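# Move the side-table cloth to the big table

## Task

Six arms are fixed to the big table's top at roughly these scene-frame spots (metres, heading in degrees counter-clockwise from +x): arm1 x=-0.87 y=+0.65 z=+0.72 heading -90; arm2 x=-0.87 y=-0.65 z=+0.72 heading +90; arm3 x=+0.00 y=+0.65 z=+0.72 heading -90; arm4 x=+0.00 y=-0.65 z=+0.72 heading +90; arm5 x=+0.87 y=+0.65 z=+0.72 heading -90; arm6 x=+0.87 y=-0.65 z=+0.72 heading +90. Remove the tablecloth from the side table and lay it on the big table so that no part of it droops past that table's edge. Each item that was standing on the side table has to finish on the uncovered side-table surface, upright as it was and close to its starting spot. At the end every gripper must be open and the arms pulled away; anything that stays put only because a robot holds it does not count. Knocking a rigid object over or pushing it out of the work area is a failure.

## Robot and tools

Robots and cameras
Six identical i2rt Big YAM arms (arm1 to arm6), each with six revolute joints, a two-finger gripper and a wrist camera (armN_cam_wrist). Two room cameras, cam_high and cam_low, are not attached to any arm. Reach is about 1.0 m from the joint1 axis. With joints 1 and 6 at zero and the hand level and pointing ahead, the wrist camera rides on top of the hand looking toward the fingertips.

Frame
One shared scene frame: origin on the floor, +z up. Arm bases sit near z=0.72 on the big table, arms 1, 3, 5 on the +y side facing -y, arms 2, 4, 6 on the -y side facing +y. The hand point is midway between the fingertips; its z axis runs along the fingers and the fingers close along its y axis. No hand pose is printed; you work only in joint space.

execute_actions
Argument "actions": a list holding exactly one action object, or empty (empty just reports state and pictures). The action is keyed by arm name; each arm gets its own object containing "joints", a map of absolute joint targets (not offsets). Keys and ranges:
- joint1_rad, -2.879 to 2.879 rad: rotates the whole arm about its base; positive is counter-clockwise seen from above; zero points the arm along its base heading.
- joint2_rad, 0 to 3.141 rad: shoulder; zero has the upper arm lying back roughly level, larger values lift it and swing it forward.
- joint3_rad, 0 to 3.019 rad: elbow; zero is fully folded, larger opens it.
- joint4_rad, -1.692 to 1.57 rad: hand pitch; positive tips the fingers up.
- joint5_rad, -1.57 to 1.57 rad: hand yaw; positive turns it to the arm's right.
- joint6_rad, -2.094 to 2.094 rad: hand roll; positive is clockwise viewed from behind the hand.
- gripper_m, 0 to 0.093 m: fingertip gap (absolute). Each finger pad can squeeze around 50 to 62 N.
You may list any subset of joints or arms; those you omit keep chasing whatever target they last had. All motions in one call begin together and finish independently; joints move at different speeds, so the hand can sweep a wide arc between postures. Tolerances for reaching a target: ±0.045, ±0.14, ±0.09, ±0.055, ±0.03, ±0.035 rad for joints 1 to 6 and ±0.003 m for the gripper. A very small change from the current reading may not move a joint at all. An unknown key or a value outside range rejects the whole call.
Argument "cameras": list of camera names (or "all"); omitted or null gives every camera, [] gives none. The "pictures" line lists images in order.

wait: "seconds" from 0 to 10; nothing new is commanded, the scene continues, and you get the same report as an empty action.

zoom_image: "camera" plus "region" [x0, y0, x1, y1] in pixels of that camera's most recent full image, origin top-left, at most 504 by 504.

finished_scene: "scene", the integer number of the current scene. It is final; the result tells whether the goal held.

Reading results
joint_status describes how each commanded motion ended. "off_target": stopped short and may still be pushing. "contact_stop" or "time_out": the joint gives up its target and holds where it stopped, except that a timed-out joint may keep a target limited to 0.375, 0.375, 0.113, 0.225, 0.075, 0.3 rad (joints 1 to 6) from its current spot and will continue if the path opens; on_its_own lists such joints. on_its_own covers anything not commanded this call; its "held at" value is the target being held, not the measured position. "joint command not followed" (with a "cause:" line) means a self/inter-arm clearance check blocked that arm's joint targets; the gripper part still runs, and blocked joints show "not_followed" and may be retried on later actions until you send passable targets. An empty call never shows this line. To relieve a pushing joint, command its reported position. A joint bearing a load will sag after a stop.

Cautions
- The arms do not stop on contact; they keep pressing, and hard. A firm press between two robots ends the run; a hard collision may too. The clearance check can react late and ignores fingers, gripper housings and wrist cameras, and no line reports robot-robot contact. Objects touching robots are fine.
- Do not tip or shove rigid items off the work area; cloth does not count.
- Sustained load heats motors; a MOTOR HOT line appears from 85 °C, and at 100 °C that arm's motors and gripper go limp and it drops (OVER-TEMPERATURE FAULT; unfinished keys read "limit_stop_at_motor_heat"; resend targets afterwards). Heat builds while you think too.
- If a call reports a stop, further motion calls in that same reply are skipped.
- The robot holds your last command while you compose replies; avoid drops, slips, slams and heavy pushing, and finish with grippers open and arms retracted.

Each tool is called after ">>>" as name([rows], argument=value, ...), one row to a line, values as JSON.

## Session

>>> execute_actions(actions=[])

Scene clock: 0.00 s.
arm1.joint_positions: joint1_rad=+0.011 joint2_rad=+0.441 joint3_rad=+1.477 joint4_rad=-1.540 joint5_rad=+0.016 joint6_rad=+0.011 gripper_m=+0.095
arm1.joint_status: not commanded
arm1.hand: x=-0.8738 y=+0.5326 z=+1.3540 quat_wxyz=(-0.363, -0.609, -0.608, +0.358) (m; scene frame)
arm2.joint_positions: joint1_rad=+0.005 joint2_rad=+0.436 joint3_rad=+1.463 joint4_rad=-1.545 joint5_rad=+0.016 joint6_rad=+0.012 gripper_m=+0.094
arm2.joint_status: not commanded
arm2.hand: x=-0.8796 y=-0.5321 z=+1.2900 quat_wxyz=(-0.358, +0.617, -0.606, -0.353) (m; scene frame)
arm3.joint_positions: joint1_rad=+0.006 joint2_rad=+0.449 joint3_rad=+1.469 joint4_rad=-1.528 joint5_rad=-0.015 joint6_rad=+0.002 gripper_m=+0.094
arm3.joint_status: not commanded
arm3.hand: x=-0.0021 y=+0.5246 z=+1.2924 quat_wxyz=(-0.358, -0.617, -0.602, +0.359) (m; scene frame)
arm4.joint_positions: joint1_rad=+0.011 joint2_rad=+0.430 joint3_rad=+1.481 joint4_rad=-1.526 joint5_rad=+0.016 joint6_rad=+0.017 gripper_m=+0.095
arm4.joint_status: not commanded
arm4.hand: x=-0.0032 y=-0.5359 z=+1.2898 quat_wxyz=(-0.359, +0.613, -0.594, -0.378) (m; scene frame)
arm5.joint_positions: joint1_rad=-0.012 joint2_rad=+0.426 joint3_rad=+1.468 joint4_rad=-1.529 joint5_rad=+0.015 joint6_rad=+0.009 gripper_m=+0.094
arm5.joint_status: not commanded
arm5.hand: x=+0.8676 y=+0.5391 z=+1.3561 quat_wxyz=(-0.358, -0.616, -0.593, +0.376) (m; scene frame)
arm6.joint_positions: joint1_rad=+0.003 joint2_rad=+0.454 joint3_rad=+1.482 joint4_rad=-1.543 joint5_rad=+0.010 joint6_rad=-0.016 gripper_m=+0.095
arm6.joint_status: not commanded
arm6.hand: x=+0.8676 y=-0.5253 z=+1.3801 quat_wxyz=(-0.356, +0.624, -0.599, -0.354) (m; scene frame)
pictures: arm1_cam_wrist, arm2_cam_wrist, arm3_cam_wrist, arm4_cam_wrist, arm5_cam_wrist, arm6_cam_wrist, cam_high, cam_low
Images, in order (width x height): arm1_cam_wrist 504x504, arm2_cam_wrist 504x504, arm3_cam_wrist 504x504, arm4_cam_wrist 504x504, arm5_cam_wrist 504x504, arm6_cam_wrist 504x504, cam_high 504x504, cam_low 504x504.

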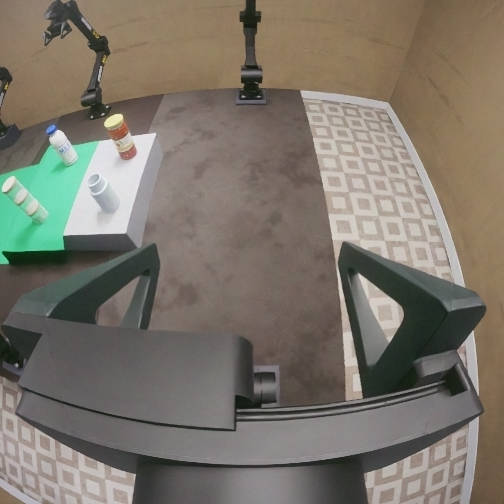

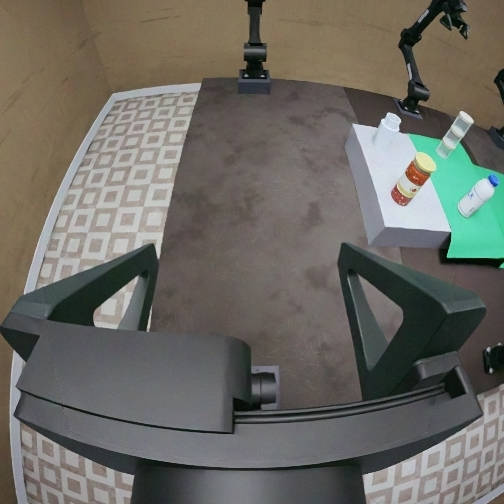

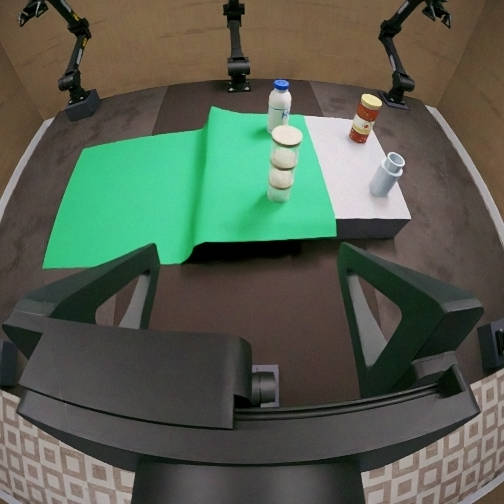

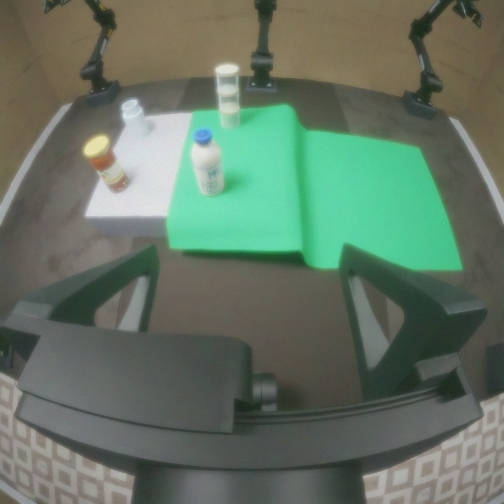

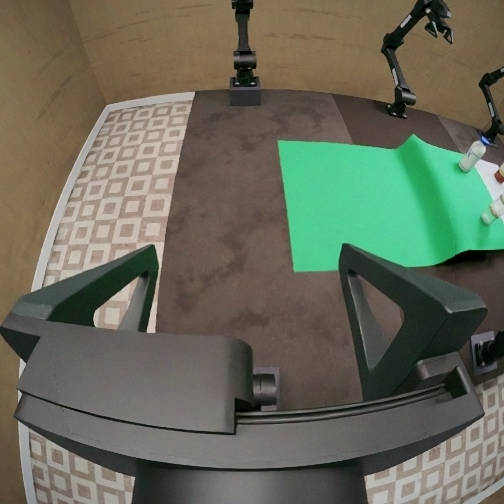

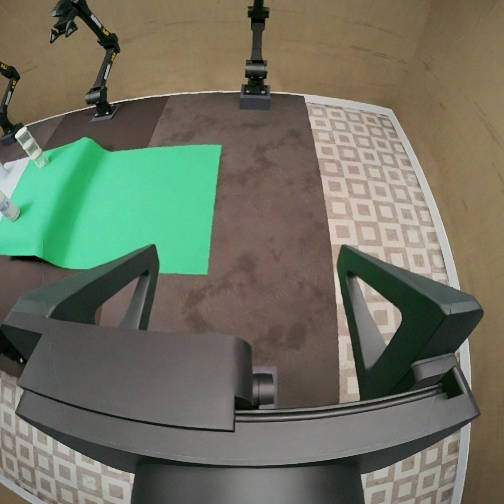

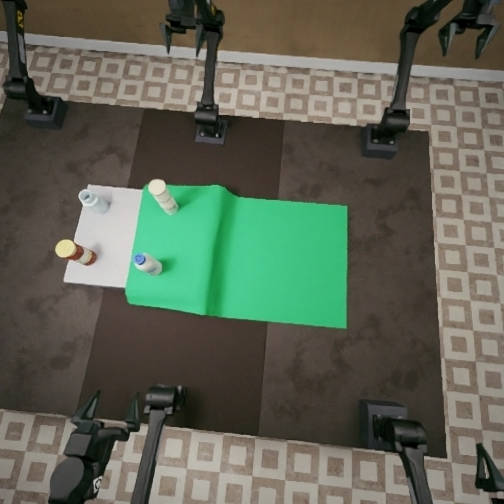

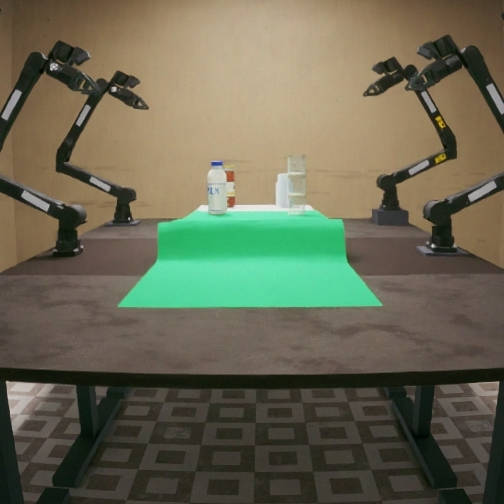

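>>> execute_actions([
  {"arm3":{"joints":{"joint1_rad":-0.15,"joint2_rad":0.6,"joint3_rad":0.3,"joint4_rad":-0.2}},"arm4":{"joints":{"joint1_rad":0.2,"joint2_rad":0.6,"joint3_rad":0.3,"joint4_rad":-0.2}},"arm5":{"joints":{"joint1_rad":-0.8,"joint2_rad":2.05,"joint3_rad":1.62,"joint4_rad":-0.92,"gripper_m":0}},"arm6":{"joints":{"joint1_rad":0.8,"joint2_rad":2.05,"joint3_rad":1.58,"joint4_rad":-0.88,"gripper_m":0}}},
], cameras=[])

>>> execute_actions([
  {"arm3":{"joints":{"joint2_rad":0.9,"joint3_rad":0.23,"joint4_rad":0.44}},"arm4":{"joints":{"joint2_rad":0.9,"joint3_rad":0.23,"joint4_rad":0.44}},"arm5":{"joints":{"joint2_rad":2.32}},"arm6":{"joints":{"joint2_rad":2.33}}},
], cameras=[])

>>> execute_actions([
  {"arm3":{"joints":{"joint2_rad":1.15,"joint3_rad":0.37,"joint4_rad":0.53}},"arm4":{"joints":{"joint2_rad":1.22,"joint3_rad":0.43,"joint4_rad":0.58}}},
], cameras=["arm3_cam_wrist","arm4_cam_wrist"])

Scene clock: 2.67 s.
arm1.joint_positions: joint1_rad=+0.011 joint2_rad=+0.441 joint3_rad=+1.477 joint4_rad=-1.540 joint5_rad=+0.016 joint6_rad=+0.011 gripper_m=+0.095
arm1.joint_status: not commanded
arm1.hand: x=-0.8738 y=+0.5326 z=+1.3540 quat_wxyz=(-0.363, -0.609, -0.608, +0.358) (m; scene frame)
arm2.joint_positions: joint1_rad=+0.005 joint2_rad=+0.436 joint3_rad=+1.463 joint4_rad=-1.545 joint5_rad=+0.016 joint6_rad=+0.012 gripper_m=+0.094
arm2.joint_status: not commanded
arm2.hand: x=-0.8796 y=-0.5321 z=+1.2900 quat_wxyz=(-0.358, +0.617, -0.606, -0.353) (m; scene frame)
arm3.joint_positions: joint1_rad=-0.146 joint2_rad=+0.606 joint3_rad=+0.299 joint4_rad=-0.219 joint5_rad=-0.015 joint6_rad=+0.002 gripper_m=+0.094
arm3.joint_status: all done
arm3.hand: x=-0.0574 y=+0.3290 z=+0.8932 quat_wxyz=(-0.324, -0.665, -0.557, +0.379) (m; scene frame)
arm4.joint_positions: joint1_rad=+0.193 joint2_rad=+0.609 joint3_rad=+0.296 joint4_rad=-0.225 joint5_rad=+0.016 joint6_rad=+0.017 gripper_m=+0.095
arm4.joint_status: all done
arm4.hand: x=-0.0744 y=-0.3339 z=+0.8799 quat_wxyz=(-0.307, +0.677, -0.545, -0.387) (m; scene frame)
arm5.joint_positions: joint1_rad=-0.808 joint2_rad=+2.052 joint3_rad=+1.606 joint4_rad=-0.924 joint5_rad=+0.014 joint6_rad=+0.009 gripper_m=+0.000
arm5.joint_status: all done
arm5.hand: x=+0.3927 y=+0.2078 z=+0.8267 quat_wxyz=(-0.033, -0.927, -0.360, +0.100) (m; scene frame)
arm6.joint_positions: joint1_rad=+0.809 joint2_rad=+2.057 joint3_rad=+1.560 joint4_rad=-0.887 joint5_rad=+0.011 joint6_rad=-0.016 gripper_m=+0.001
arm6.joint_status: all done
arm6.hand: x=+0.3966 y=-0.2191 z=+0.8247 quat_wxyz=(-0.038, +0.932, -0.351, -0.083) (m; scene frame)
pictures: none
No camera images: the call's "cameras" was empty. Leave "cameras" out to get every camera's image.

Scene clock: 3.97 s.
arm1.joint_positions: joint1_rad=+0.011 joint2_rad=+0.441 joint3_rad=+1.477 joint4_rad=-1.540 joint5_rad=+0.016 joint6_rad=+0.011 gripper_m=+0.095
arm1.joint_status: not commanded
arm1.hand: x=-0.8738 y=+0.5326 z=+1.3540 quat_wxyz=(-0.363, -0.609, -0.608, +0.358) (m; scene frame)
arm2.joint_positions: joint1_rad=+0.005 joint2_rad=+0.436 joint3_rad=+1.463 joint4_rad=-1.545 joint5_rad=+0.016 joint6_rad=+0.012 gripper_m=+0.094
arm2.joint_status: not commanded
arm2.hand: x=-0.8796 y=-0.5321 z=+1.2900 quat_wxyz=(-0.358, +0.617, -0.606, -0.353) (m; scene frame)
arm3.joint_positions: joint1_rad=-0.146 joint2_rad=+0.903 joint3_rad=+0.227 joint4_rad=+0.421 joint5_rad=-0.015 joint6_rad=+0.002 gripper_m=+0.094
arm3.joint_status: all done
arm3.hand: x=-0.0666 y=+0.2794 z=+0.8990 quat_wxyz=(-0.396, -0.606, -0.509, +0.466) (m; scene frame)
arm4.joint_positions: joint1_rad=+0.193 joint2_rad=+0.897 joint3_rad=+0.224 joint4_rad=+0.415 joint5_rad=+0.016 joint6_rad=+0.017 gripper_m=+0.095
arm4.joint_status: all done
arm4.hand: x=-0.0864 y=-0.2848 z=+0.8884 quat_wxyz=(-0.377, +0.616, -0.498, -0.480) (m; scene frame)
arm5.joint_positions: joint1_rad=-0.808 joint2_rad=+2.218 joint3_rad=+1.656 joint4_rad=-0.914 joint5_rad=+0.013 joint6_rad=+0.009 gripper_m=+0.000
arm5.joint_status: all done
arm5.hand: x=+0.3923 y=+0.2072 z=+0.7408 quat_wxyz=(-0.014, -0.931, -0.362, +0.051) (m; scene frame)
arm6.joint_positions: joint1_rad=+0.809 joint2_rad=+2.243 joint3_rad=+1.607 joint4_rad=-0.874 joint5_rad=+0.010 joint6_rad=-0.016 gripper_m=+0.001
arm6.joint_status: all done
arm6.hand: x=+0.4019 y=-0.2241 z=+0.7274 quat_wxyz=(-0.015, +0.936, -0.352, -0.025) (m; scene frame)
pictures: none
No camera images: the call's "cameras" was empty. Leave "cameras" out to get every camera's image.

Scene clock: 5.20 s.
arm1.joint_positions: joint1_rad=+0.011 joint2_rad=+0.441 joint3_rad=+1.477 joint4_rad=-1.540 joint5_rad=+0.016 joint6_rad=+0.011 gripper_m=+0.095
arm1.joint_status: not commanded
arm1.hand: x=-0.8738 y=+0.5326 z=+1.3540 quat_wxyz=(-0.363, -0.609, -0.608, +0.358) (m; scene frame)
arm2.joint_positions: joint1_rad=+0.005 joint2_rad=+0.436 joint3_rad=+1.463 joint4_rad=-1.545 joint5_rad=+0.016 joint6_rad=+0.012 gripper_m=+0.094
arm2.joint_status: not commanded
arm2.hand: x=-0.8796 y=-0.5321 z=+1.2900 quat_wxyz=(-0.358, +0.617, -0.606, -0.353) (m; scene frame)
arm3.joint_positions: joint1_rad=-0.146 joint2_rad=+1.154 joint3_rad=+0.330 joint4_rad=+0.513 joint5_rad=-0.015 joint6_rad=+0.002 gripper_m=+0.094
arm3.joint_status: all done
arm3.hand: x=-0.0753 y=+0.2325 z=+0.8788 quat_wxyz=(-0.382, -0.619, -0.520, +0.448) (m; scene frame)
arm4.joint_positions: joint1_rad=+0.193 joint2_rad=+1.218 joint3_rad=+0.402 joint4_rad=+0.561 joint5_rad=+0.016 joint6_rad=+0.017 gripper_m=+0.095
arm4.joint_status: all done
arm4.hand: x=-0.1054 y=-0.2079 z=+0.8894 quat_wxyz=(-0.378, +0.616, -0.497, -0.481) (m; scene frame)
arm5.joint_positions: joint1_rad=-0.808 joint2_rad=+2.218 joint3_rad=+1.656 joint4_rad=-0.914 joint5_rad=+0.013 joint6_rad=+0.009 gripper_m=+0.000
arm5.joint_status: not commanded
arm5.hand: x=+0.3923 y=+0.2072 z=+0.7408 quat_wxyz=(-0.014, -0.931, -0.362, +0.051) (m; scene frame)
arm6.joint_positions: joint1_rad=+0.809 joint2_rad=+2.243 joint3_rad=+1.607 joint4_rad=-0.874 joint5_rad=+0.010 joint6_rad=-0.016 gripper_m=+0.001
arm6.joint_status: not commanded
arm6.hand: x=+0.4019 y=-0.2241 z=+0.7274 quat_wxyz=(-0.015, +0.936, -0.352, -0.025) (m; scene frame)
pictures: arm3_cam_wrist, arm4_cam_wrist
Images, in order (width x height): arm3_cam_wrist 504x504, arm4_cam_wrist 504x504.

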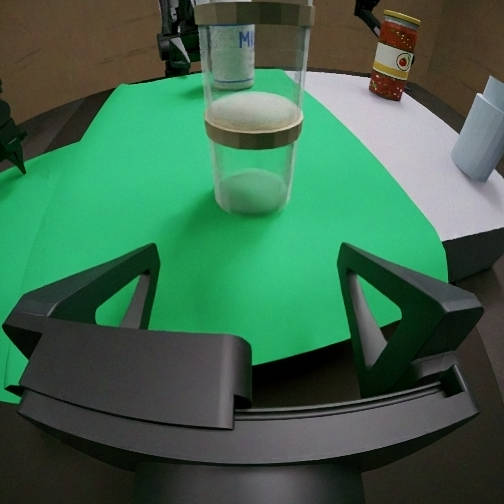

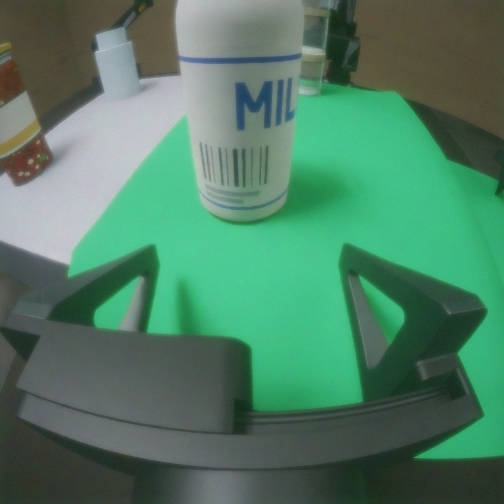

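>>> execute_actions([
  {"arm3":{"joints":{"joint1_rad":-0.16,"joint2_rad":1.42,"joint3_rad":0.59,"joint4_rad":0.55}},"arm4":{"joints":{"joint1_rad":0.215,"joint2_rad":1.49,"joint3_rad":0.68,"joint4_rad":0.63}}},
], cameras=["arm3_cam_wrist","arm4_cam_wrist"])

Scene clock: 6.60 s.
arm1.joint_positions: joint1_rad=+0.011 joint2_rad=+0.441 joint3_rad=+1.477 joint4_rad=-1.540 joint5_rad=+0.016 joint6_rad=+0.011 gripper_m=+0.095
arm1.joint_status: not commanded
arm1.hand: x=-0.8738 y=+0.5326 z=+1.3540 quat_wxyz=(-0.363, -0.609, -0.608, +0.358) (m; scene frame)
arm2.joint_positions: joint1_rad=+0.005 joint2_rad=+0.436 joint3_rad=+1.463 joint4_rad=-1.545 joint5_rad=+0.016 joint6_rad=+0.012 gripper_m=+0.094
arm2.joint_status: not commanded
arm2.hand: x=-0.8796 y=-0.5321 z=+1.2900 quat_wxyz=(-0.358, +0.617, -0.606, -0.353) (m; scene frame)
arm3.joint_positions: joint1_rad=-0.151 joint2_rad=+1.425 joint3_rad=+0.554 joint4_rad=+0.534 joint5_rad=-0.015 joint6_rad=+0.002 gripper_m=+0.094
arm3.joint_status: all done
arm3.hand: x=-0.0940 y=+0.1466 z=+0.8714 quat_wxyz=(-0.374, -0.626, -0.523, +0.441) (m; scene frame)
arm4.joint_positions: joint1_rad=+0.205 joint2_rad=+1.487 joint3_rad=+0.643 joint4_rad=+0.608 joint5_rad=+0.016 joint6_rad=+0.017 gripper_m=+0.095
arm4.joint_status: all done
arm4.hand: x=-0.1349 y=-0.1159 z=+0.8910 quat_wxyz=(-0.380, +0.614, -0.490, -0.489) (m; scene frame)
arm5.joint_positions: joint1_rad=-0.808 joint2_rad=+2.218 joint3_rad=+1.656 joint4_rad=-0.914 joint5_rad=+0.013 joint6_rad=+0.009 gripper_m=+0.000
arm5.joint_status: not commanded
arm5.hand: x=+0.3923 y=+0.2072 z=+0.7408 quat_wxyz=(-0.014, -0.931, -0.362, +0.051) (m; scene frame)
arm6.joint_positions: joint1_rad=+0.809 joint2_rad=+2.243 joint3_rad=+1.607 joint4_rad=-0.874 joint5_rad=+0.010 joint6_rad=-0.016 gripper_m=+0.001
arm6.joint_status: not commanded
arm6.hand: x=+0.4019 y=-0.2241 z=+0.7274 quat_wxyz=(-0.015, +0.936, -0.352, -0.025) (m; scene frame)
pictures: arm3_cam_wrist, arm4_cam_wrist
Images, in order (width x height): arm3_cam_wrist 504x504, arm4_cam_wrist 504x504.

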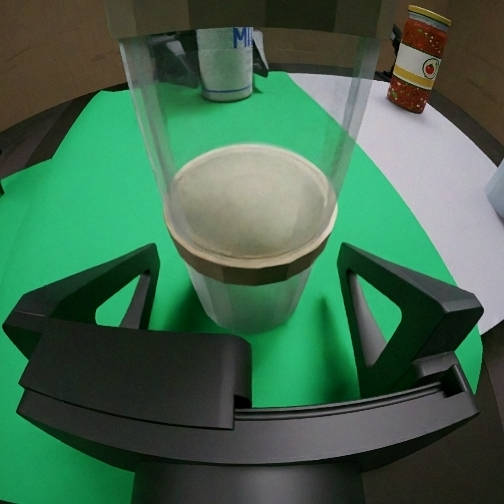

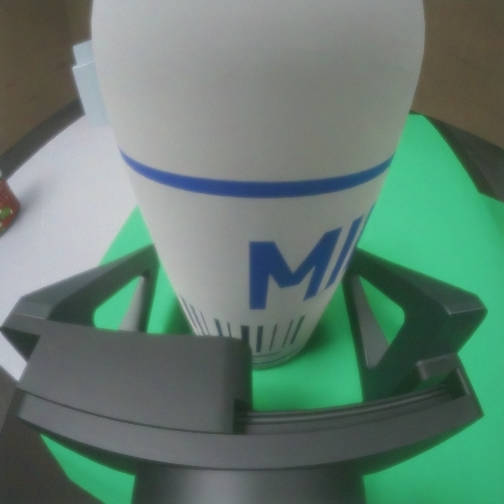

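>>> execute_actions([
  {"arm3":{"joints":{"gripper_m":0.04}},"arm4":{"joints":{"gripper_m":0.045}}},
], cameras=[])

>>> execute_actions([
  {"arm3":{"joints":{"joint2_rad":1.29,"joint4_rad":0.45}},"arm4":{"joints":{"joint2_rad":1.33,"joint4_rad":0.53}}},
], cameras=[])

>>> execute_actions([
  {"arm3":{"joints":{"joint2_rad":1.21,"joint4_rad":0.37}},"arm4":{"joints":{"joint2_rad":1.25,"joint4_rad":0.45}}},
], cameras=["cam_low","arm3_cam_wrist"])

Scene clock: 7.67 s.
arm1.joint_positions: joint1_rad=+0.011 joint2_rad=+0.441 joint3_rad=+1.477 joint4_rad=-1.540 joint5_rad=+0.016 joint6_rad=+0.011 gripper_m=+0.095
arm1.joint_status: not commanded
arm1.hand: x=-0.8738 y=+0.5326 z=+1.3540 quat_wxyz=(-0.363, -0.609, -0.608, +0.358) (m; scene frame)
arm2.joint_positions: joint1_rad=+0.005 joint2_rad=+0.436 joint3_rad=+1.463 joint4_rad=-1.545 joint5_rad=+0.016 joint6_rad=+0.012 gripper_m=+0.094
arm2.joint_status: not commanded
arm2.hand: x=-0.8796 y=-0.5321 z=+1.2900 quat_wxyz=(-0.358, +0.617, -0.606, -0.353) (m; scene frame)
arm3.joint_positions: joint1_rad=-0.151 joint2_rad=+1.425 joint3_rad=+0.554 joint4_rad=+0.534 joint5_rad=-0.015 joint6_rad=+0.002 gripper_m=+0.059
arm3.joint_status: gripper_m off_target (ended at +0.059, target +0.040)
arm3.hand: x=-0.0942 y=+0.1466 z=+0.8714 quat_wxyz=(-0.373, -0.627, -0.523, +0.441) (m; scene frame)
arm4.joint_positions: joint1_rad=+0.205 joint2_rad=+1.487 joint3_rad=+0.643 joint4_rad=+0.608 joint5_rad=+0.019 joint6_rad=+0.015 gripper_m=+0.066
arm4.joint_status: gripper_m off_target (ended at +0.066, target +0.045)
arm4.hand: x=-0.1347 y=-0.1158 z=+0.8910 quat_wxyz=(-0.381, +0.614, -0.490, -0.488) (m; scene frame)
arm5.joint_positions: joint1_rad=-0.808 joint2_rad=+2.218 joint3_rad=+1.656 joint4_rad=-0.914 joint5_rad=+0.013 joint6_rad=+0.009 gripper_m=+0.000
arm5.joint_status: not commanded
arm5.hand: x=+0.3923 y=+0.2072 z=+0.7408 quat_wxyz=(-0.014, -0.931, -0.362, +0.051) (m; scene frame)
arm6.joint_positions: joint1_rad=+0.809 joint2_rad=+2.243 joint3_rad=+1.607 joint4_rad=-0.874 joint5_rad=+0.010 joint6_rad=-0.016 gripper_m=+0.001
arm6.joint_status: not commanded
arm6.hand: x=+0.4019 y=-0.2241 z=+0.7274 quat_wxyz=(-0.015, +0.936, -0.352, -0.025) (m; scene frame)
pictures: none
No camera images: the call's "cameras" was empty. Leave "cameras" out to get every camera's image.

Scene clock: 8.67 s.
arm1.joint_positions: joint1_rad=+0.011 joint2_rad=+0.441 joint3_rad=+1.477 joint4_rad=-1.540 joint5_rad=+0.016 joint6_rad=+0.011 gripper_m=+0.095
arm1.joint_status: not commanded
arm1.hand: x=-0.8738 y=+0.5326 z=+1.3540 quat_wxyz=(-0.363, -0.609, -0.608, +0.358) (m; scene frame)
arm2.joint_positions: joint1_rad=+0.005 joint2_rad=+0.436 joint3_rad=+1.463 joint4_rad=-1.545 joint5_rad=+0.016 joint6_rad=+0.012 gripper_m=+0.094
arm2.joint_status: not commanded
arm2.hand: x=-0.8796 y=-0.5321 z=+1.2900 quat_wxyz=(-0.358, +0.617, -0.606, -0.353) (m; scene frame)
arm3.joint_positions: joint1_rad=-0.151 joint2_rad=+1.309 joint3_rad=+0.554 joint4_rad=+0.438 joint5_rad=-0.015 joint6_rad=+0.002 gripper_m=+0.059
arm3.joint_status: all done
arm3.hand: x=-0.0922 y=+0.1572 z=+0.9053 quat_wxyz=(-0.379, -0.622, -0.519, +0.448) (m; scene frame)
arm4.joint_positions: joint1_rad=+0.205 joint2_rad=+1.363 joint3_rad=+0.643 joint4_rad=+0.515 joint5_rad=+0.019 joint6_rad=+0.015 gripper_m=+0.066
arm4.joint_status: all done
arm4.hand: x=-0.1315 y=-0.1281 z=+0.9338 quat_wxyz=(-0.388, +0.606, -0.484, -0.498) (m; scene frame)
arm5.joint_positions: joint1_rad=-0.808 joint2_rad=+2.218 joint3_rad=+1.656 joint4_rad=-0.914 joint5_rad=+0.013 joint6_rad=+0.009 gripper_m=+0.000
arm5.joint_status: not commanded
arm5.hand: x=+0.3923 y=+0.2072 z=+0.7408 quat_wxyz=(-0.014, -0.931, -0.362, +0.051) (m; scene frame)
arm6.joint_positions: joint1_rad=+0.809 joint2_rad=+2.243 joint3_rad=+1.607 joint4_rad=-0.874 joint5_rad=+0.010 joint6_rad=-0.016 gripper_m=+0.001
arm6.joint_status: not commanded
arm6.hand: x=+0.4019 y=-0.2241 z=+0.7274 quat_wxyz=(-0.015, +0.936, -0.352, -0.025) (m; scene frame)
pictures: none
No camera images: the call's "cameras" was empty. Leave "cameras" out to get every camera's image.

Scene clock: 9.57 s.
arm1.joint_positions: joint1_rad=+0.011 joint2_rad=+0.441 joint3_rad=+1.477 joint4_rad=-1.540 joint5_rad=+0.016 joint6_rad=+0.011 gripper_m=+0.095
arm1.joint_status: not commanded
arm1.hand: x=-0.8738 y=+0.5326 z=+1.3540 quat_wxyz=(-0.363, -0.609, -0.608, +0.358) (m; scene frame)
arm2.joint_positions: joint1_rad=+0.005 joint2_rad=+0.436 joint3_rad=+1.463 joint4_rad=-1.545 joint5_rad=+0.016 joint6_rad=+0.012 gripper_m=+0.094
arm2.joint_status: not commanded
arm2.hand: x=-0.8796 y=-0.5321 z=+1.2900 quat_wxyz=(-0.358, +0.617, -0.606, -0.353) (m; scene frame)
arm3.joint_positions: joint1_rad=-0.151 joint2_rad=+1.231 joint3_rad=+0.554 joint4_rad=+0.359 joint5_rad=-0.015 joint6_rad=+0.002 gripper_m=+0.059
arm3.joint_status: all done
arm3.hand: x=-0.0902 y=+0.1674 z=+0.9237 quat_wxyz=(-0.378, -0.622, -0.519, +0.447) (m; scene frame)
arm4.joint_positions: joint1_rad=+0.205 joint2_rad=+1.287 joint3_rad=+0.643 joint4_rad=+0.436 joint5_rad=+0.019 joint6_rad=+0.015 gripper_m=+0.066
arm4.joint_status: all done
arm4.hand: x=-0.1287 y=-0.1388 z=+0.9538 quat_wxyz=(-0.388, +0.607, -0.484, -0.497) (m; scene frame)
arm5.joint_positions: joint1_rad=-0.808 joint2_rad=+2.218 joint3_rad=+1.656 joint4_rad=-0.914 joint5_rad=+0.013 joint6_rad=+0.009 gripper_m=+0.000
arm5.joint_status: not commanded
arm5.hand: x=+0.3923 y=+0.2072 z=+0.7408 quat_wxyz=(-0.014, -0.931, -0.362, +0.051) (m; scene frame)
arm6.joint_positions: joint1_rad=+0.809 joint2_rad=+2.243 joint3_rad=+1.607 joint4_rad=-0.874 joint5_rad=+0.010 joint6_rad=-0.016 gripper_m=+0.001
arm6.joint_status: not commanded
arm6.hand: x=+0.4019 y=-0.2241 z=+0.7274 quat_wxyz=(-0.015, +0.936, -0.352, -0.025) (m; scene frame)
pictures: arm3_cam_wrist, cam_low
Images, in order (width x height): arm3_cam_wrist 504x504, cam_low 504x504.

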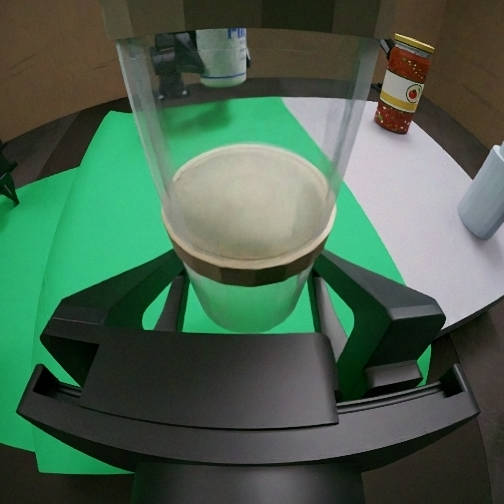

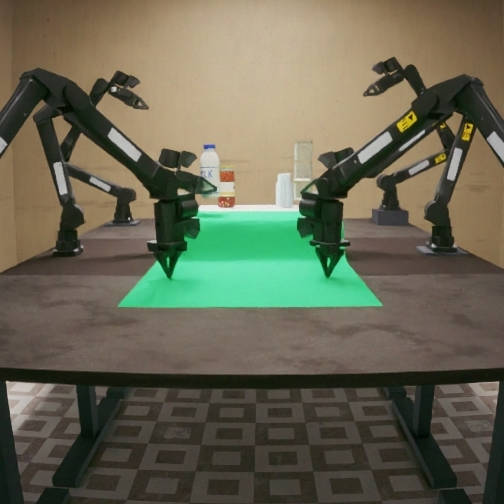

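>>> execute_actions([
  {"arm5":{"joints":{"joint1_rad":-0.56}},"arm6":{"joints":{"joint1_rad":0.56}}},
], cameras=[])

>>> execute_actions([
  {"arm5":{"joints":{"joint2_rad":1.2,"joint3_rad":1.3,"joint4_rad":-1.3}}},
], cameras=[])

>>> execute_actions([
  {"arm6":{"joints":{"joint1_rad":0.1}},"arm5":{"joints":{"joint1_rad":-0.9}}},
], cameras=["cam_high","cam_low"])

Scene clock: 11.80 s.
arm1.joint_positions: joint1_rad=+0.011 joint2_rad=+0.441 joint3_rad=+1.477 joint4_rad=-1.540 joint5_rad=+0.016 joint6_rad=+0.011 gripper_m=+0.095
arm1.joint_status: not commanded
arm1.hand: x=-0.8738 y=+0.5326 z=+1.3540 quat_wxyz=(-0.363, -0.609, -0.608, +0.358) (m; scene frame)
arm2.joint_positions: joint1_rad=+0.005 joint2_rad=+0.436 joint3_rad=+1.463 joint4_rad=-1.545 joint5_rad=+0.016 joint6_rad=+0.012 gripper_m=+0.094
arm2.joint_status: not commanded
arm2.hand: x=-0.8796 y=-0.5321 z=+1.2900 quat_wxyz=(-0.358, +0.617, -0.606, -0.353) (m; scene frame)
arm3.joint_positions: joint1_rad=-0.151 joint2_rad=+1.231 joint3_rad=+0.554 joint4_rad=+0.359 joint5_rad=-0.015 joint6_rad=+0.002 gripper_m=+0.059
arm3.joint_status: not commanded
arm3.hand: x=-0.0902 y=+0.1674 z=+0.9237 quat_wxyz=(-0.378, -0.622, -0.519, +0.447) (m; scene frame)
arm4.joint_positions: joint1_rad=+0.205 joint2_rad=+1.287 joint3_rad=+0.643 joint4_rad=+0.436 joint5_rad=+0.019 joint6_rad=+0.015 gripper_m=+0.066
arm4.joint_status: not commanded
arm4.hand: x=-0.1287 y=-0.1388 z=+0.9538 quat_wxyz=(-0.388, +0.607, -0.484, -0.497) (m; scene frame)
arm5.joint_positions: joint1_rad=-0.559 joint2_rad=+2.218 joint3_rad=+1.656 joint4_rad=-0.915 joint5_rad=+0.025 joint6_rad=+0.009 gripper_m=+0.000
arm5.joint_status: all done
arm5.hand: x=+0.5147 y=+0.1045 z=+0.7408 quat_wxyz=(-0.014, -0.879, -0.474, +0.051) (m; scene frame)
arm6.joint_positions: joint1_rad=+0.558 joint2_rad=+2.243 joint3_rad=+1.607 joint4_rad=-0.875 joint5_rad=+0.003 joint6_rad=-0.018 gripper_m=+0.001
arm6.joint_status: all done
arm6.hand: x=+0.5214 y=-0.1219 z=+0.7273 quat_wxyz=(-0.015, +0.885, -0.465, -0.025) (m; scene frame)
pictures: none
No camera images: the call's "cameras" was empty. Leave "cameras" out to get every camera's image.

Scene clock: 13.37 s.
arm1.joint_positions: joint1_rad=+0.011 joint2_rad=+0.441 joint3_rad=+1.477 joint4_rad=-1.540 joint5_rad=+0.016 joint6_rad=+0.011 gripper_m=+0.095
arm1.joint_status: not commanded
arm1.hand: x=-0.8738 y=+0.5326 z=+1.3540 quat_wxyz=(-0.363, -0.609, -0.608, +0.358) (m; scene frame)
arm2.joint_positions: joint1_rad=+0.005 joint2_rad=+0.436 joint3_rad=+1.463 joint4_rad=-1.545 joint5_rad=+0.016 joint6_rad=+0.012 gripper_m=+0.094
arm2.joint_status: not commanded
arm2.hand: x=-0.8796 y=-0.5321 z=+1.2900 quat_wxyz=(-0.358, +0.617, -0.606, -0.353) (m; scene frame)
arm3.joint_positions: joint1_rad=-0.151 joint2_rad=+1.231 joint3_rad=+0.554 joint4_rad=+0.359 joint5_rad=-0.015 joint6_rad=+0.002 gripper_m=+0.059
arm3.joint_status: not commanded
arm3.hand: x=-0.0902 y=+0.1674 z=+0.9237 quat_wxyz=(-0.378, -0.622, -0.519, +0.447) (m; scene frame)
arm4.joint_positions: joint1_rad=+0.205 joint2_rad=+1.287 joint3_rad=+0.643 joint4_rad=+0.436 joint5_rad=+0.019 joint6_rad=+0.015 gripper_m=+0.066
arm4.joint_status: not commanded
arm4.hand: x=-0.1287 y=-0.1388 z=+0.9538 quat_wxyz=(-0.388, +0.607, -0.484, -0.497) (m; scene frame)
arm5.joint_positions: joint1_rad=-0.560 joint2_rad=+1.190 joint3_rad=+1.291 joint4_rad=-1.294 joint5_rad=+0.018 joint6_rad=+0.009 gripper_m=+0.000
arm5.joint_status: all done
arm5.hand: x=+0.6446 y=+0.3051 z=+1.1128 quat_wxyz=(-0.085, -0.864, -0.465, +0.173) (m; scene frame)
arm6.joint_positions: joint1_rad=+0.558 joint2_rad=+2.243 joint3_rad=+1.607 joint4_rad=-0.875 joint5_rad=+0.003 joint6_rad=-0.018 gripper_m=+0.001
arm6.joint_status: not commanded
arm6.hand: x=+0.5214 y=-0.1219 z=+0.7273 quat_wxyz=(-0.015, +0.885, -0.465, -0.025) (m; scene frame)
pictures: none
No camera images: the call's "cameras" was empty. Leave "cameras" out to get every camera's image.

Scene clock: 14.63 s.
arm1.joint_positions: joint1_rad=+0.011 joint2_rad=+0.441 joint3_rad=+1.477 joint4_rad=-1.540 joint5_rad=+0.016 joint6_rad=+0.011 gripper_m=+0.095
arm1.joint_status: not commanded
arm1.hand: x=-0.8738 y=+0.5326 z=+1.3540 quat_wxyz=(-0.363, -0.609, -0.608, +0.358) (m; scene frame)
arm2.joint_positions: joint1_rad=+0.005 joint2_rad=+0.436 joint3_rad=+1.463 joint4_rad=-1.545 joint5_rad=+0.016 joint6_rad=+0.012 gripper_m=+0.094
arm2.joint_status: not commanded
arm2.hand: x=-0.8796 y=-0.5321 z=+1.2900 quat_wxyz=(-0.358, +0.617, -0.606, -0.353) (m; scene frame)
arm3.joint_positions: joint1_rad=-0.151 joint2_rad=+1.231 joint3_rad=+0.554 joint4_rad=+0.359 joint5_rad=-0.015 joint6_rad=+0.002 gripper_m=+0.059
arm3.joint_status: not commanded
arm3.hand: x=-0.0902 y=+0.1674 z=+0.9237 quat_wxyz=(-0.378, -0.622, -0.519, +0.447) (m; scene frame)
arm4.joint_positions: joint1_rad=+0.205 joint2_rad=+1.287 joint3_rad=+0.643 joint4_rad=+0.436 joint5_rad=+0.019 joint6_rad=+0.015 gripper_m=+0.066
arm4.joint_status: not commanded
arm4.hand: x=-0.1287 y=-0.1388 z=+0.9538 quat_wxyz=(-0.388, +0.607, -0.484, -0.497) (m; scene frame)
arm5.joint_positions: joint1_rad=-0.902 joint2_rad=+1.190 joint3_rad=+1.291 joint4_rad=-1.294 joint5_rad=+0.016 joint6_rad=+0.009 gripper_m=+0.000
arm5.joint_status: all done
arm5.hand: x=+0.5415 y=+0.4011 z=+1.1126 quat_wxyz=(-0.057, -0.931, -0.311, +0.184) (m; scene frame)
arm6.joint_positions: joint1_rad=+0.074 joint2_rad=+2.243 joint3_rad=+1.607 joint4_rad=-0.875 joint5_rad=+0.022 joint6_rad=-0.019 gripper_m=+0.001
arm6.joint_status: all done
arm6.hand: x=+0.8106 y=-0.0200 z=+0.7274 quat_wxyz=(-0.028, +0.748, -0.663, -0.013) (m; scene frame)
pictures: cam_high, cam_low
Images, in order (width x height): cam_high 504x504, cam_low 504x504.

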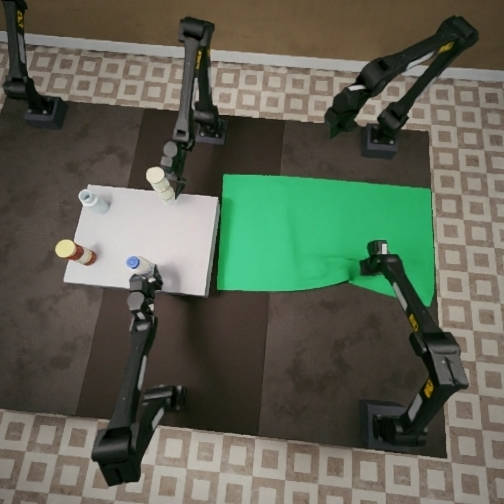

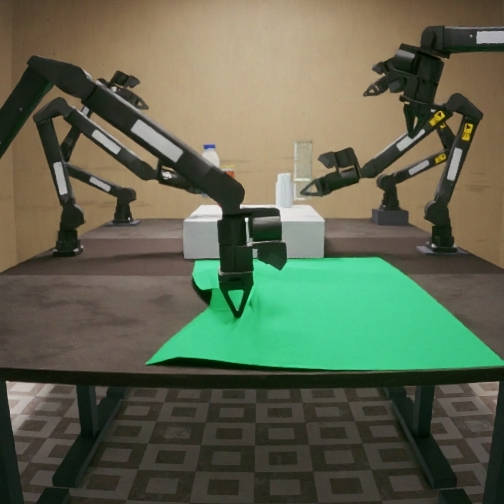

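>>> execute_actions([
  {"arm3":{"joints":{"joint2_rad":1.35,"joint4_rad":0.48}},"arm4":{"joints":{"joint2_rad":1.4,"joint4_rad":0.56}},"arm5":{"joints":{"joint2_rad":2.0,"joint3_rad":1.62,"joint4_rad":-0.92}}},
], cameras=[])

>>> execute_actions([
  {"arm3":{"joints":{"joint2_rad":1.43,"joint4_rad":0.55}},"arm4":{"joints":{"joint2_rad":1.5,"joint4_rad":0.635}},"arm5":{"joints":{"joint2_rad":2.32}}},
], cameras=[])

>>> execute_actions([
  {"arm6":{"joints":{"joint1_rad":0.26}}},
], cameras=["cam_high","cam_low","arm3_cam_wrist"])

Scene clock: 17.63 s.
arm1.joint_positions: joint1_rad=+0.011 joint2_rad=+0.441 joint3_rad=+1.477 joint4_rad=-1.540 joint5_rad=+0.016 joint6_rad=+0.011 gripper_m=+0.095
arm1.joint_status: not commanded
arm1.hand: x=-0.8738 y=+0.5326 z=+1.3540 quat_wxyz=(-0.363, -0.609, -0.608, +0.358) (m; scene frame)
arm2.joint_positions: joint1_rad=+0.005 joint2_rad=+0.436 joint3_rad=+1.463 joint4_rad=-1.545 joint5_rad=+0.016 joint6_rad=+0.012 gripper_m=+0.094
arm2.joint_status: not commanded
arm2.hand: x=-0.8796 y=-0.5321 z=+1.2900 quat_wxyz=(-0.358, +0.617, -0.606, -0.353) (m; scene frame)
arm3.joint_positions: joint1_rad=-0.151 joint2_rad=+1.377 joint3_rad=+0.554 joint4_rad=+0.445 joint5_rad=-0.015 joint6_rad=+0.002 gripper_m=+0.059
arm3.joint_status: all done
arm3.hand: x=-0.0926 y=+0.1547 z=+0.8741 quat_wxyz=(-0.363, -0.636, -0.530, +0.428) (m; scene frame)
arm4.joint_positions: joint1_rad=+0.205 joint2_rad=+1.436 joint3_rad=+0.643 joint4_rad=+0.506 joint5_rad=+0.019 joint6_rad=+0.015 gripper_m=+0.066
arm4.joint_status: all done
arm4.hand: x=-0.1325 y=-0.1241 z=+0.8935 quat_wxyz=(-0.369, +0.626, -0.499, -0.472) (m; scene frame)
arm5.joint_positions: joint1_rad=-0.902 joint2_rad=+2.000 joint3_rad=+1.599 joint4_rad=-0.926 joint5_rad=+0.016 joint6_rad=+0.009 gripper_m=+0.000
arm5.joint_status: all done
arm5.hand: x=+0.3524 y=+0.2542 z=+0.8566 quat_wxyz=(-0.035, -0.941, -0.315, +0.121) (m; scene frame)
arm6.joint_positions: joint1_rad=+0.074 joint2_rad=+2.243 joint3_rad=+1.607 joint4_rad=-0.875 joint5_rad=+0.022 joint6_rad=-0.019 gripper_m=+0.001
arm6.joint_status: not commanded
arm6.hand: x=+0.8106 y=-0.0200 z=+0.7274 quat_wxyz=(-0.028, +0.748, -0.663, -0.013) (m; scene frame)
pictures: none
No camera images: the call's "cameras" was empty. Leave "cameras" out to get every camera's image.

Scene clock: 18.67 s.
arm1.joint_positions: joint1_rad=+0.011 joint2_rad=+0.441 joint3_rad=+1.477 joint4_rad=-1.540 joint5_rad=+0.016 joint6_rad=+0.011 gripper_m=+0.095
arm1.joint_status: not commanded
arm1.hand: x=-0.8738 y=+0.5326 z=+1.3540 quat_wxyz=(-0.363, -0.609, -0.608, +0.358) (m; scene frame)
arm2.joint_positions: joint1_rad=+0.005 joint2_rad=+0.436 joint3_rad=+1.463 joint4_rad=-1.545 joint5_rad=+0.016 joint6_rad=+0.012 gripper_m=+0.094
arm2.joint_status: not commanded
arm2.hand: x=-0.8796 y=-0.5321 z=+1.2900 quat_wxyz=(-0.358, +0.617, -0.606, -0.353) (m; scene frame)
arm3.joint_positions: joint1_rad=-0.151 joint2_rad=+1.425 joint3_rad=+0.554 joint4_rad=+0.530 joint5_rad=-0.015 joint6_rad=+0.002 gripper_m=+0.059
arm3.joint_status: all done
arm3.hand: x=-0.0941 y=+0.1470 z=+0.8706 quat_wxyz=(-0.373, -0.627, -0.523, +0.440) (m; scene frame)
arm4.joint_positions: joint1_rad=+0.205 joint2_rad=+1.489 joint3_rad=+0.643 joint4_rad=+0.608 joint5_rad=+0.019 joint6_rad=+0.014 gripper_m=+0.066
arm4.joint_status: all done
arm4.hand: x=-0.1347 y=-0.1158 z=+0.8902 quat_wxyz=(-0.381, +0.614, -0.490, -0.487) (m; scene frame)
arm5.joint_positions: joint1_rad=-0.902 joint2_rad=+2.214 joint3_rad=+1.647 joint4_rad=-0.917 joint5_rad=+0.012 joint6_rad=+0.009 gripper_m=+0.000
arm5.joint_status: all done
arm5.hand: x=+0.3564 y=+0.2559 z=+0.7404 quat_wxyz=(-0.011, -0.947, -0.318, +0.047) (m; scene frame)
arm6.joint_positions: joint1_rad=+0.074 joint2_rad=+2.243 joint3_rad=+1.607 joint4_rad=-0.875 joint5_rad=+0.022 joint6_rad=-0.019 gripper_m=+0.001
arm6.joint_status: not commanded
arm6.hand: x=+0.8106 y=-0.0200 z=+0.7274 quat_wxyz=(-0.028, +0.748, -0.663, -0.013) (m; scene frame)
pictures: none
No camera images: the call's "cameras" was empty. Leave "cameras" out to get every camera's image.

Scene clock: 19.70 s.
arm1.joint_positions: joint1_rad=+0.011 joint2_rad=+0.441 joint3_rad=+1.477 joint4_rad=-1.540 joint5_rad=+0.016 joint6_rad=+0.011 gripper_m=+0.095
arm1.joint_status: not commanded
arm1.hand: x=-0.8738 y=+0.5326 z=+1.3540 quat_wxyz=(-0.363, -0.609, -0.608, +0.358) (m; scene frame)
arm2.joint_positions: joint1_rad=+0.005 joint2_rad=+0.436 joint3_rad=+1.463 joint4_rad=-1.545 joint5_rad=+0.016 joint6_rad=+0.012 gripper_m=+0.094
arm2.joint_status: not commanded
arm2.hand: x=-0.8796 y=-0.5321 z=+1.2900 quat_wxyz=(-0.358, +0.617, -0.606, -0.353) (m; scene frame)
arm3.joint_positions: joint1_rad=-0.151 joint2_rad=+1.425 joint3_rad=+0.554 joint4_rad=+0.530 joint5_rad=-0.015 joint6_rad=+0.002 gripper_m=+0.059
arm3.joint_status: not commanded
arm3.hand: x=-0.0941 y=+0.1470 z=+0.8706 quat_wxyz=(-0.373, -0.627, -0.523, +0.440) (m; scene frame)
arm4.joint_positions: joint1_rad=+0.205 joint2_rad=+1.489 joint3_rad=+0.643 joint4_rad=+0.608 joint5_rad=+0.019 joint6_rad=+0.014 gripper_m=+0.066
arm4.joint_status: not commanded
arm4.hand: x=-0.1347 y=-0.1158 z=+0.8902 quat_wxyz=(-0.381, +0.614, -0.490, -0.487) (m; scene frame)
arm5.joint_positions: joint1_rad=-0.902 joint2_rad=+2.214 joint3_rad=+1.647 joint4_rad=-0.917 joint5_rad=+0.012 joint6_rad=+0.009 gripper_m=+0.000
arm5.joint_status: not commanded
arm5.hand: x=+0.3564 y=+0.2559 z=+0.7404 quat_wxyz=(-0.011, -0.947, -0.318, +0.047) (m; scene frame)
arm6.joint_positions: joint1_rad=+0.251 joint2_rad=+2.243 joint3_rad=+1.607 joint4_rad=-0.875 joint5_rad=+0.025 joint6_rad=-0.019 gripper_m=+0.001
arm6.joint_status: all done
arm6.hand: x=+0.7009 y=-0.0403 z=+0.7273 quat_wxyz=(-0.028, +0.803, -0.595, -0.015) (m; scene frame)
pictures: arm3_cam_wrist, cam_high, cam_low
Images, in order (width x height): arm3_cam_wrist 504x504, cam_high 504x504, cam_low 504x504.

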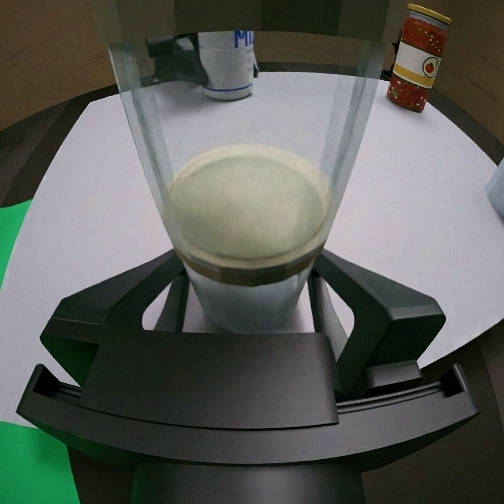

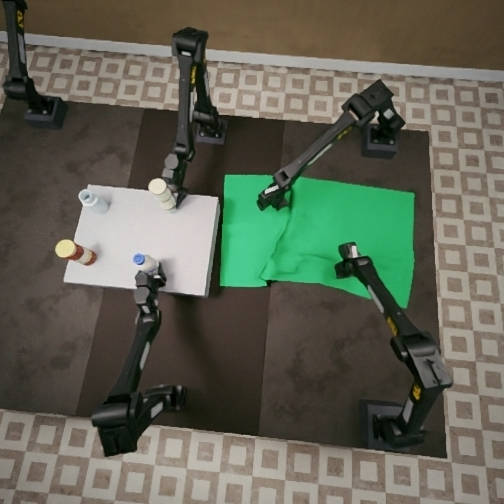

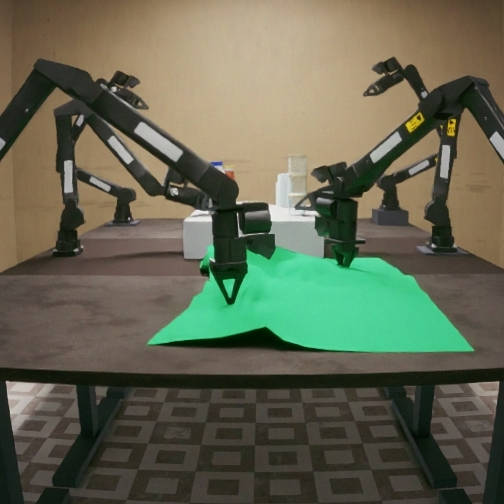

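>>> execute_actions([
  {"arm3":{"joints":{"gripper_m":0.093}},"arm4":{"joints":{"gripper_m":0.093}},"arm5":{"joints":{"joint1_rad":-0.82}}},
], cameras=[])

>>> execute_actions([
  {"arm3":{"joints":{"joint2_rad":1.15,"joint3_rad":0.34}},"arm4":{"joints":{"joint2_rad":1.22,"joint3_rad":0.4}},"arm6":{"joints":{"joint2_rad":1.0,"joint3_rad":1.3}}},
], cameras=[])

>>> execute_actions([
  {"arm3":{"joints":{"joint2_rad":0.8,"joint3_rad":0.2,"joint4_rad":0.3}},"arm4":{"joints":{"joint2_rad":0.8,"joint3_rad":0.2,"joint4_rad":0.3}},"arm5":{"joints":{"joint2_rad":1.0,"joint3_rad":1.3}}},
], cameras=["cam_high","cam_low"])

Scene clock: 21.93 s.
arm1.joint_positions: joint1_rad=+0.011 joint2_rad=+0.441 joint3_rad=+1.477 joint4_rad=-1.540 joint5_rad=+0.016 joint6_rad=+0.011 gripper_m=+0.095
arm1.joint_status: not commanded
arm1.hand: x=-0.8738 y=+0.5326 z=+1.3540 quat_wxyz=(-0.363, -0.609, -0.608, +0.358) (m; scene frame)
arm2.joint_positions: joint1_rad=+0.005 joint2_rad=+0.436 joint3_rad=+1.463 joint4_rad=-1.545 joint5_rad=+0.016 joint6_rad=+0.012 gripper_m=+0.094
arm2.joint_status: not commanded
arm2.hand: x=-0.8796 y=-0.5321 z=+1.2900 quat_wxyz=(-0.358, +0.617, -0.606, -0.353) (m; scene frame)
arm3.joint_positions: joint1_rad=-0.151 joint2_rad=+1.425 joint3_rad=+0.554 joint4_rad=+0.530 joint5_rad=-0.015 joint6_rad=+0.002 gripper_m=+0.093
arm3.joint_status: all done
arm3.hand: x=-0.0941 y=+0.1470 z=+0.8706 quat_wxyz=(-0.373, -0.627, -0.523, +0.440) (m; scene frame)
arm4.joint_positions: joint1_rad=+0.205 joint2_rad=+1.489 joint3_rad=+0.643 joint4_rad=+0.609 joint5_rad=+0.019 joint6_rad=+0.014 gripper_m=+0.093
arm4.joint_status: all done
arm4.hand: x=-0.1347 y=-0.1157 z=+0.8906 quat_wxyz=(-0.381, +0.614, -0.490, -0.488) (m; scene frame)
arm5.joint_positions: joint1_rad=-0.879 joint2_rad=+2.214 joint3_rad=+1.647 joint4_rad=-0.917 joint5_rad=+0.034 joint6_rad=+0.009 gripper_m=+0.000
arm5.joint_status: joint1_rad time_out (moved +0.023 of +0.082)
arm5.on_its_own: joint1_rad reads -0.879 and still pushes toward -0.820 since a time_out
arm5.hand: x=+0.3632 y=+0.2472 z=+0.7405 quat_wxyz=(-0.001, -0.943, -0.328, +0.051) (m; scene frame)
arm6.joint_positions: joint1_rad=+0.251 joint2_rad=+2.243 joint3_rad=+1.607 joint4_rad=-0.875 joint5_rad=+0.025 joint6_rad=-0.019 gripper_m=+0.001
arm6.joint_status: not commanded
arm6.hand: x=+0.7009 y=-0.0403 z=+0.7273 quat_wxyz=(-0.028, +0.803, -0.595, -0.015) (m; scene frame)
pictures: none
No camera images: the call's "cameras" was empty. Leave "cameras" out to get every camera's image.

not run: a stop came earlier in this reply.

not run: a stop came earlier in this reply.

>>> execute_actions([
  {"arm3":{"joints":{"joint2_rad":1.15,"joint3_rad":0.34}},"arm4":{"joints":{"joint2_rad":1.22,"joint3_rad":0.4}},"arm6":{"joints":{"joint2_rad":1.0,"joint3_rad":1.3}}},
], cameras=[])

>>> execute_actions([
  {"arm3":{"joints":{"joint2_rad":0.8,"joint3_rad":0.2,"joint4_rad":0.3}},"arm4":{"joints":{"joint2_rad":0.8,"joint3_rad":0.2,"joint4_rad":0.3}},"arm5":{"joints":{"joint2_rad":1.0,"joint3_rad":1.3}}},
], cameras=["cam_high","cam_low"])

Scene clock: 24.23 s.
arm1.joint_positions: joint1_rad=+0.011 joint2_rad=+0.441 joint3_rad=+1.477 joint4_rad=-1.540 joint5_rad=+0.016 joint6_rad=+0.011 gripper_m=+0.095
arm1.joint_status: not commanded
arm1.hand: x=-0.8738 y=+0.5326 z=+1.3540 quat_wxyz=(-0.363, -0.609, -0.608, +0.358) (m; scene frame)
arm2.joint_positions: joint1_rad=+0.005 joint2_rad=+0.436 joint3_rad=+1.463 joint4_rad=-1.545 joint5_rad=+0.016 joint6_rad=+0.012 gripper_m=+0.094
arm2.joint_status: not commanded
arm2.hand: x=-0.8796 y=-0.5321 z=+1.2900 quat_wxyz=(-0.358, +0.617, -0.606, -0.353) (m; scene frame)
arm3.joint_positions: joint1_rad=-0.151 joint2_rad=+1.150 joint3_rad=+0.341 joint4_rad=+0.532 joint5_rad=-0.015 joint6_rad=+0.002 gripper_m=+0.093
arm3.joint_status: all done
arm3.hand: x=-0.0787 y=+0.2277 z=+0.8905 quat_wxyz=(-0.389, -0.613, -0.511, +0.460) (m; scene frame)
arm4.joint_positions: joint1_rad=+0.205 joint2_rad=+1.224 joint3_rad=+0.400 joint4_rad=+0.610 joint5_rad=+0.019 joint6_rad=+0.014 gripper_m=+0.093
arm4.joint_status: all done
arm4.hand: x=-0.1111 y=-0.2067 z=+0.8977 quat_wxyz=(-0.386, +0.609, -0.485, -0.495) (m; scene frame)
arm5.joint_positions: joint1_rad=-0.879 joint2_rad=+2.214 joint3_rad=+1.647 joint4_rad=-0.917 joint5_rad=+0.034 joint6_rad=+0.009 gripper_m=+0.000
arm5.joint_status: not commanded
arm5.on_its_own: joint1_rad reads -0.879 and still pushes toward -0.820 since a time_out
arm5.hand: x=+0.3632 y=+0.2472 z=+0.7405 quat_wxyz=(-0.001, -0.943, -0.328, +0.051) (m; scene frame)
arm6.joint_positions: joint1_rad=+0.251 joint2_rad=+0.995 joint3_rad=+1.295 joint4_rad=-0.879 joint5_rad=+0.013 joint6_rad=-0.019 gripper_m=+0.001
arm6.joint_status: all done
arm6.hand: x=+0.7502 y=-0.2215 z=+1.2790 quat_wxyz=(-0.294, +0.706, -0.526, -0.372) (m; scene frame)
pictures: none
No camera images: the call's "cameras" was empty. Leave "cameras" out to get every camera's image.

Scene clock: 25.83 s.
arm1.joint_positions: joint1_rad=+0.011 joint2_rad=+0.441 joint3_rad=+1.477 joint4_rad=-1.540 joint5_rad=+0.016 joint6_rad=+0.011 gripper_m=+0.095
arm1.joint_status: not commanded
arm1.hand: x=-0.8738 y=+0.5326 z=+1.3540 quat_wxyz=(-0.363, -0.609, -0.608, +0.358) (m; scene frame)
arm2.joint_positions: joint1_rad=+0.005 joint2_rad=+0.436 joint3_rad=+1.463 joint4_rad=-1.545 joint5_rad=+0.016 joint6_rad=+0.012 gripper_m=+0.094
arm2.joint_status: not commanded
arm2.hand: x=-0.8796 y=-0.5321 z=+1.2900 quat_wxyz=(-0.358, +0.617, -0.606, -0.353) (m; scene frame)
arm3.joint_positions: joint1_rad=-0.151 joint2_rad=+0.797 joint3_rad=+0.192 joint4_rad=+0.306 joint5_rad=-0.015 joint6_rad=+0.002 gripper_m=+0.093
arm3.joint_status: all done
arm3.hand: x=-0.0647 y=+0.3009 z=+0.8894 quat_wxyz=(-0.383, -0.618, -0.516, +0.453) (m; scene frame)
arm4.joint_positions: joint1_rad=+0.205 joint2_rad=+0.802 joint3_rad=+0.192 joint4_rad=+0.312 joint5_rad=+0.019 joint6_rad=+0.014 gripper_m=+0.093
arm4.joint_status: all done
arm4.hand: x=-0.0856 y=-0.3049 z=+0.8791 quat_wxyz=(-0.366, +0.629, -0.501, -0.468) (m; scene frame)
arm5.joint_positions: joint1_rad=-0.819 joint2_rad=+0.993 joint3_rad=+1.298 joint4_rad=-0.920 joint5_rad=+0.018 joint6_rad=+0.009 gripper_m=+0.000
arm5.joint_status: all done
arm5.on_its_own: joint1_rad moved +0.060 to your old target -0.820
arm5.hand: x=+0.5476 y=+0.3609 z=+1.2530 quat_wxyz=(-0.163, -0.829, -0.313, +0.434) (m; scene frame)
arm6.joint_positions: joint1_rad=+0.251 joint2_rad=+0.995 joint3_rad=+1.295 joint4_rad=-0.879 joint5_rad=+0.013 joint6_rad=-0.019 gripper_m=+0.001
arm6.joint_status: not commanded
arm6.hand: x=+0.7502 y=-0.2215 z=+1.2790 quat_wxyz=(-0.294, +0.706, -0.526, -0.372) (m; scene frame)
pictures: cam_high, cam_low
Images, in order (width x height): cam_high 504x504, cam_low 504x504.

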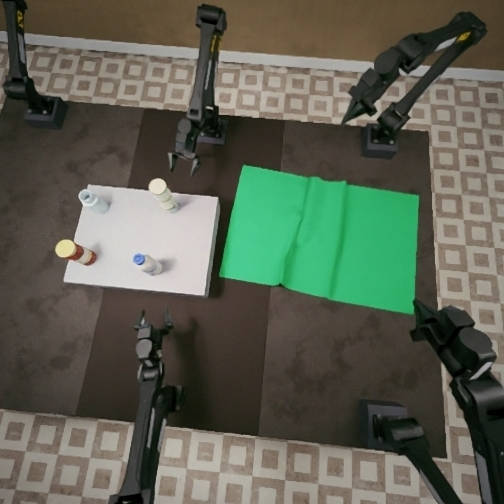

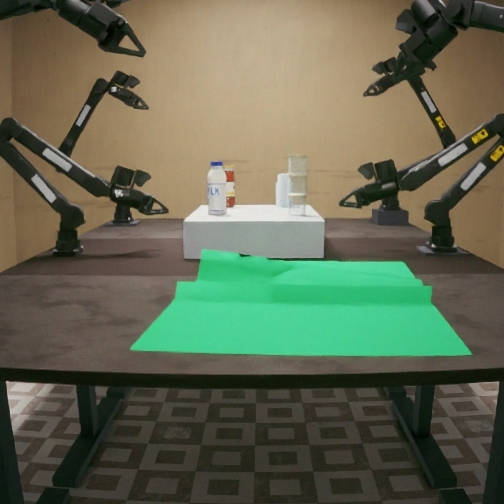

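>>> finished_scene(scene=2)

The scene is finished: the task was done.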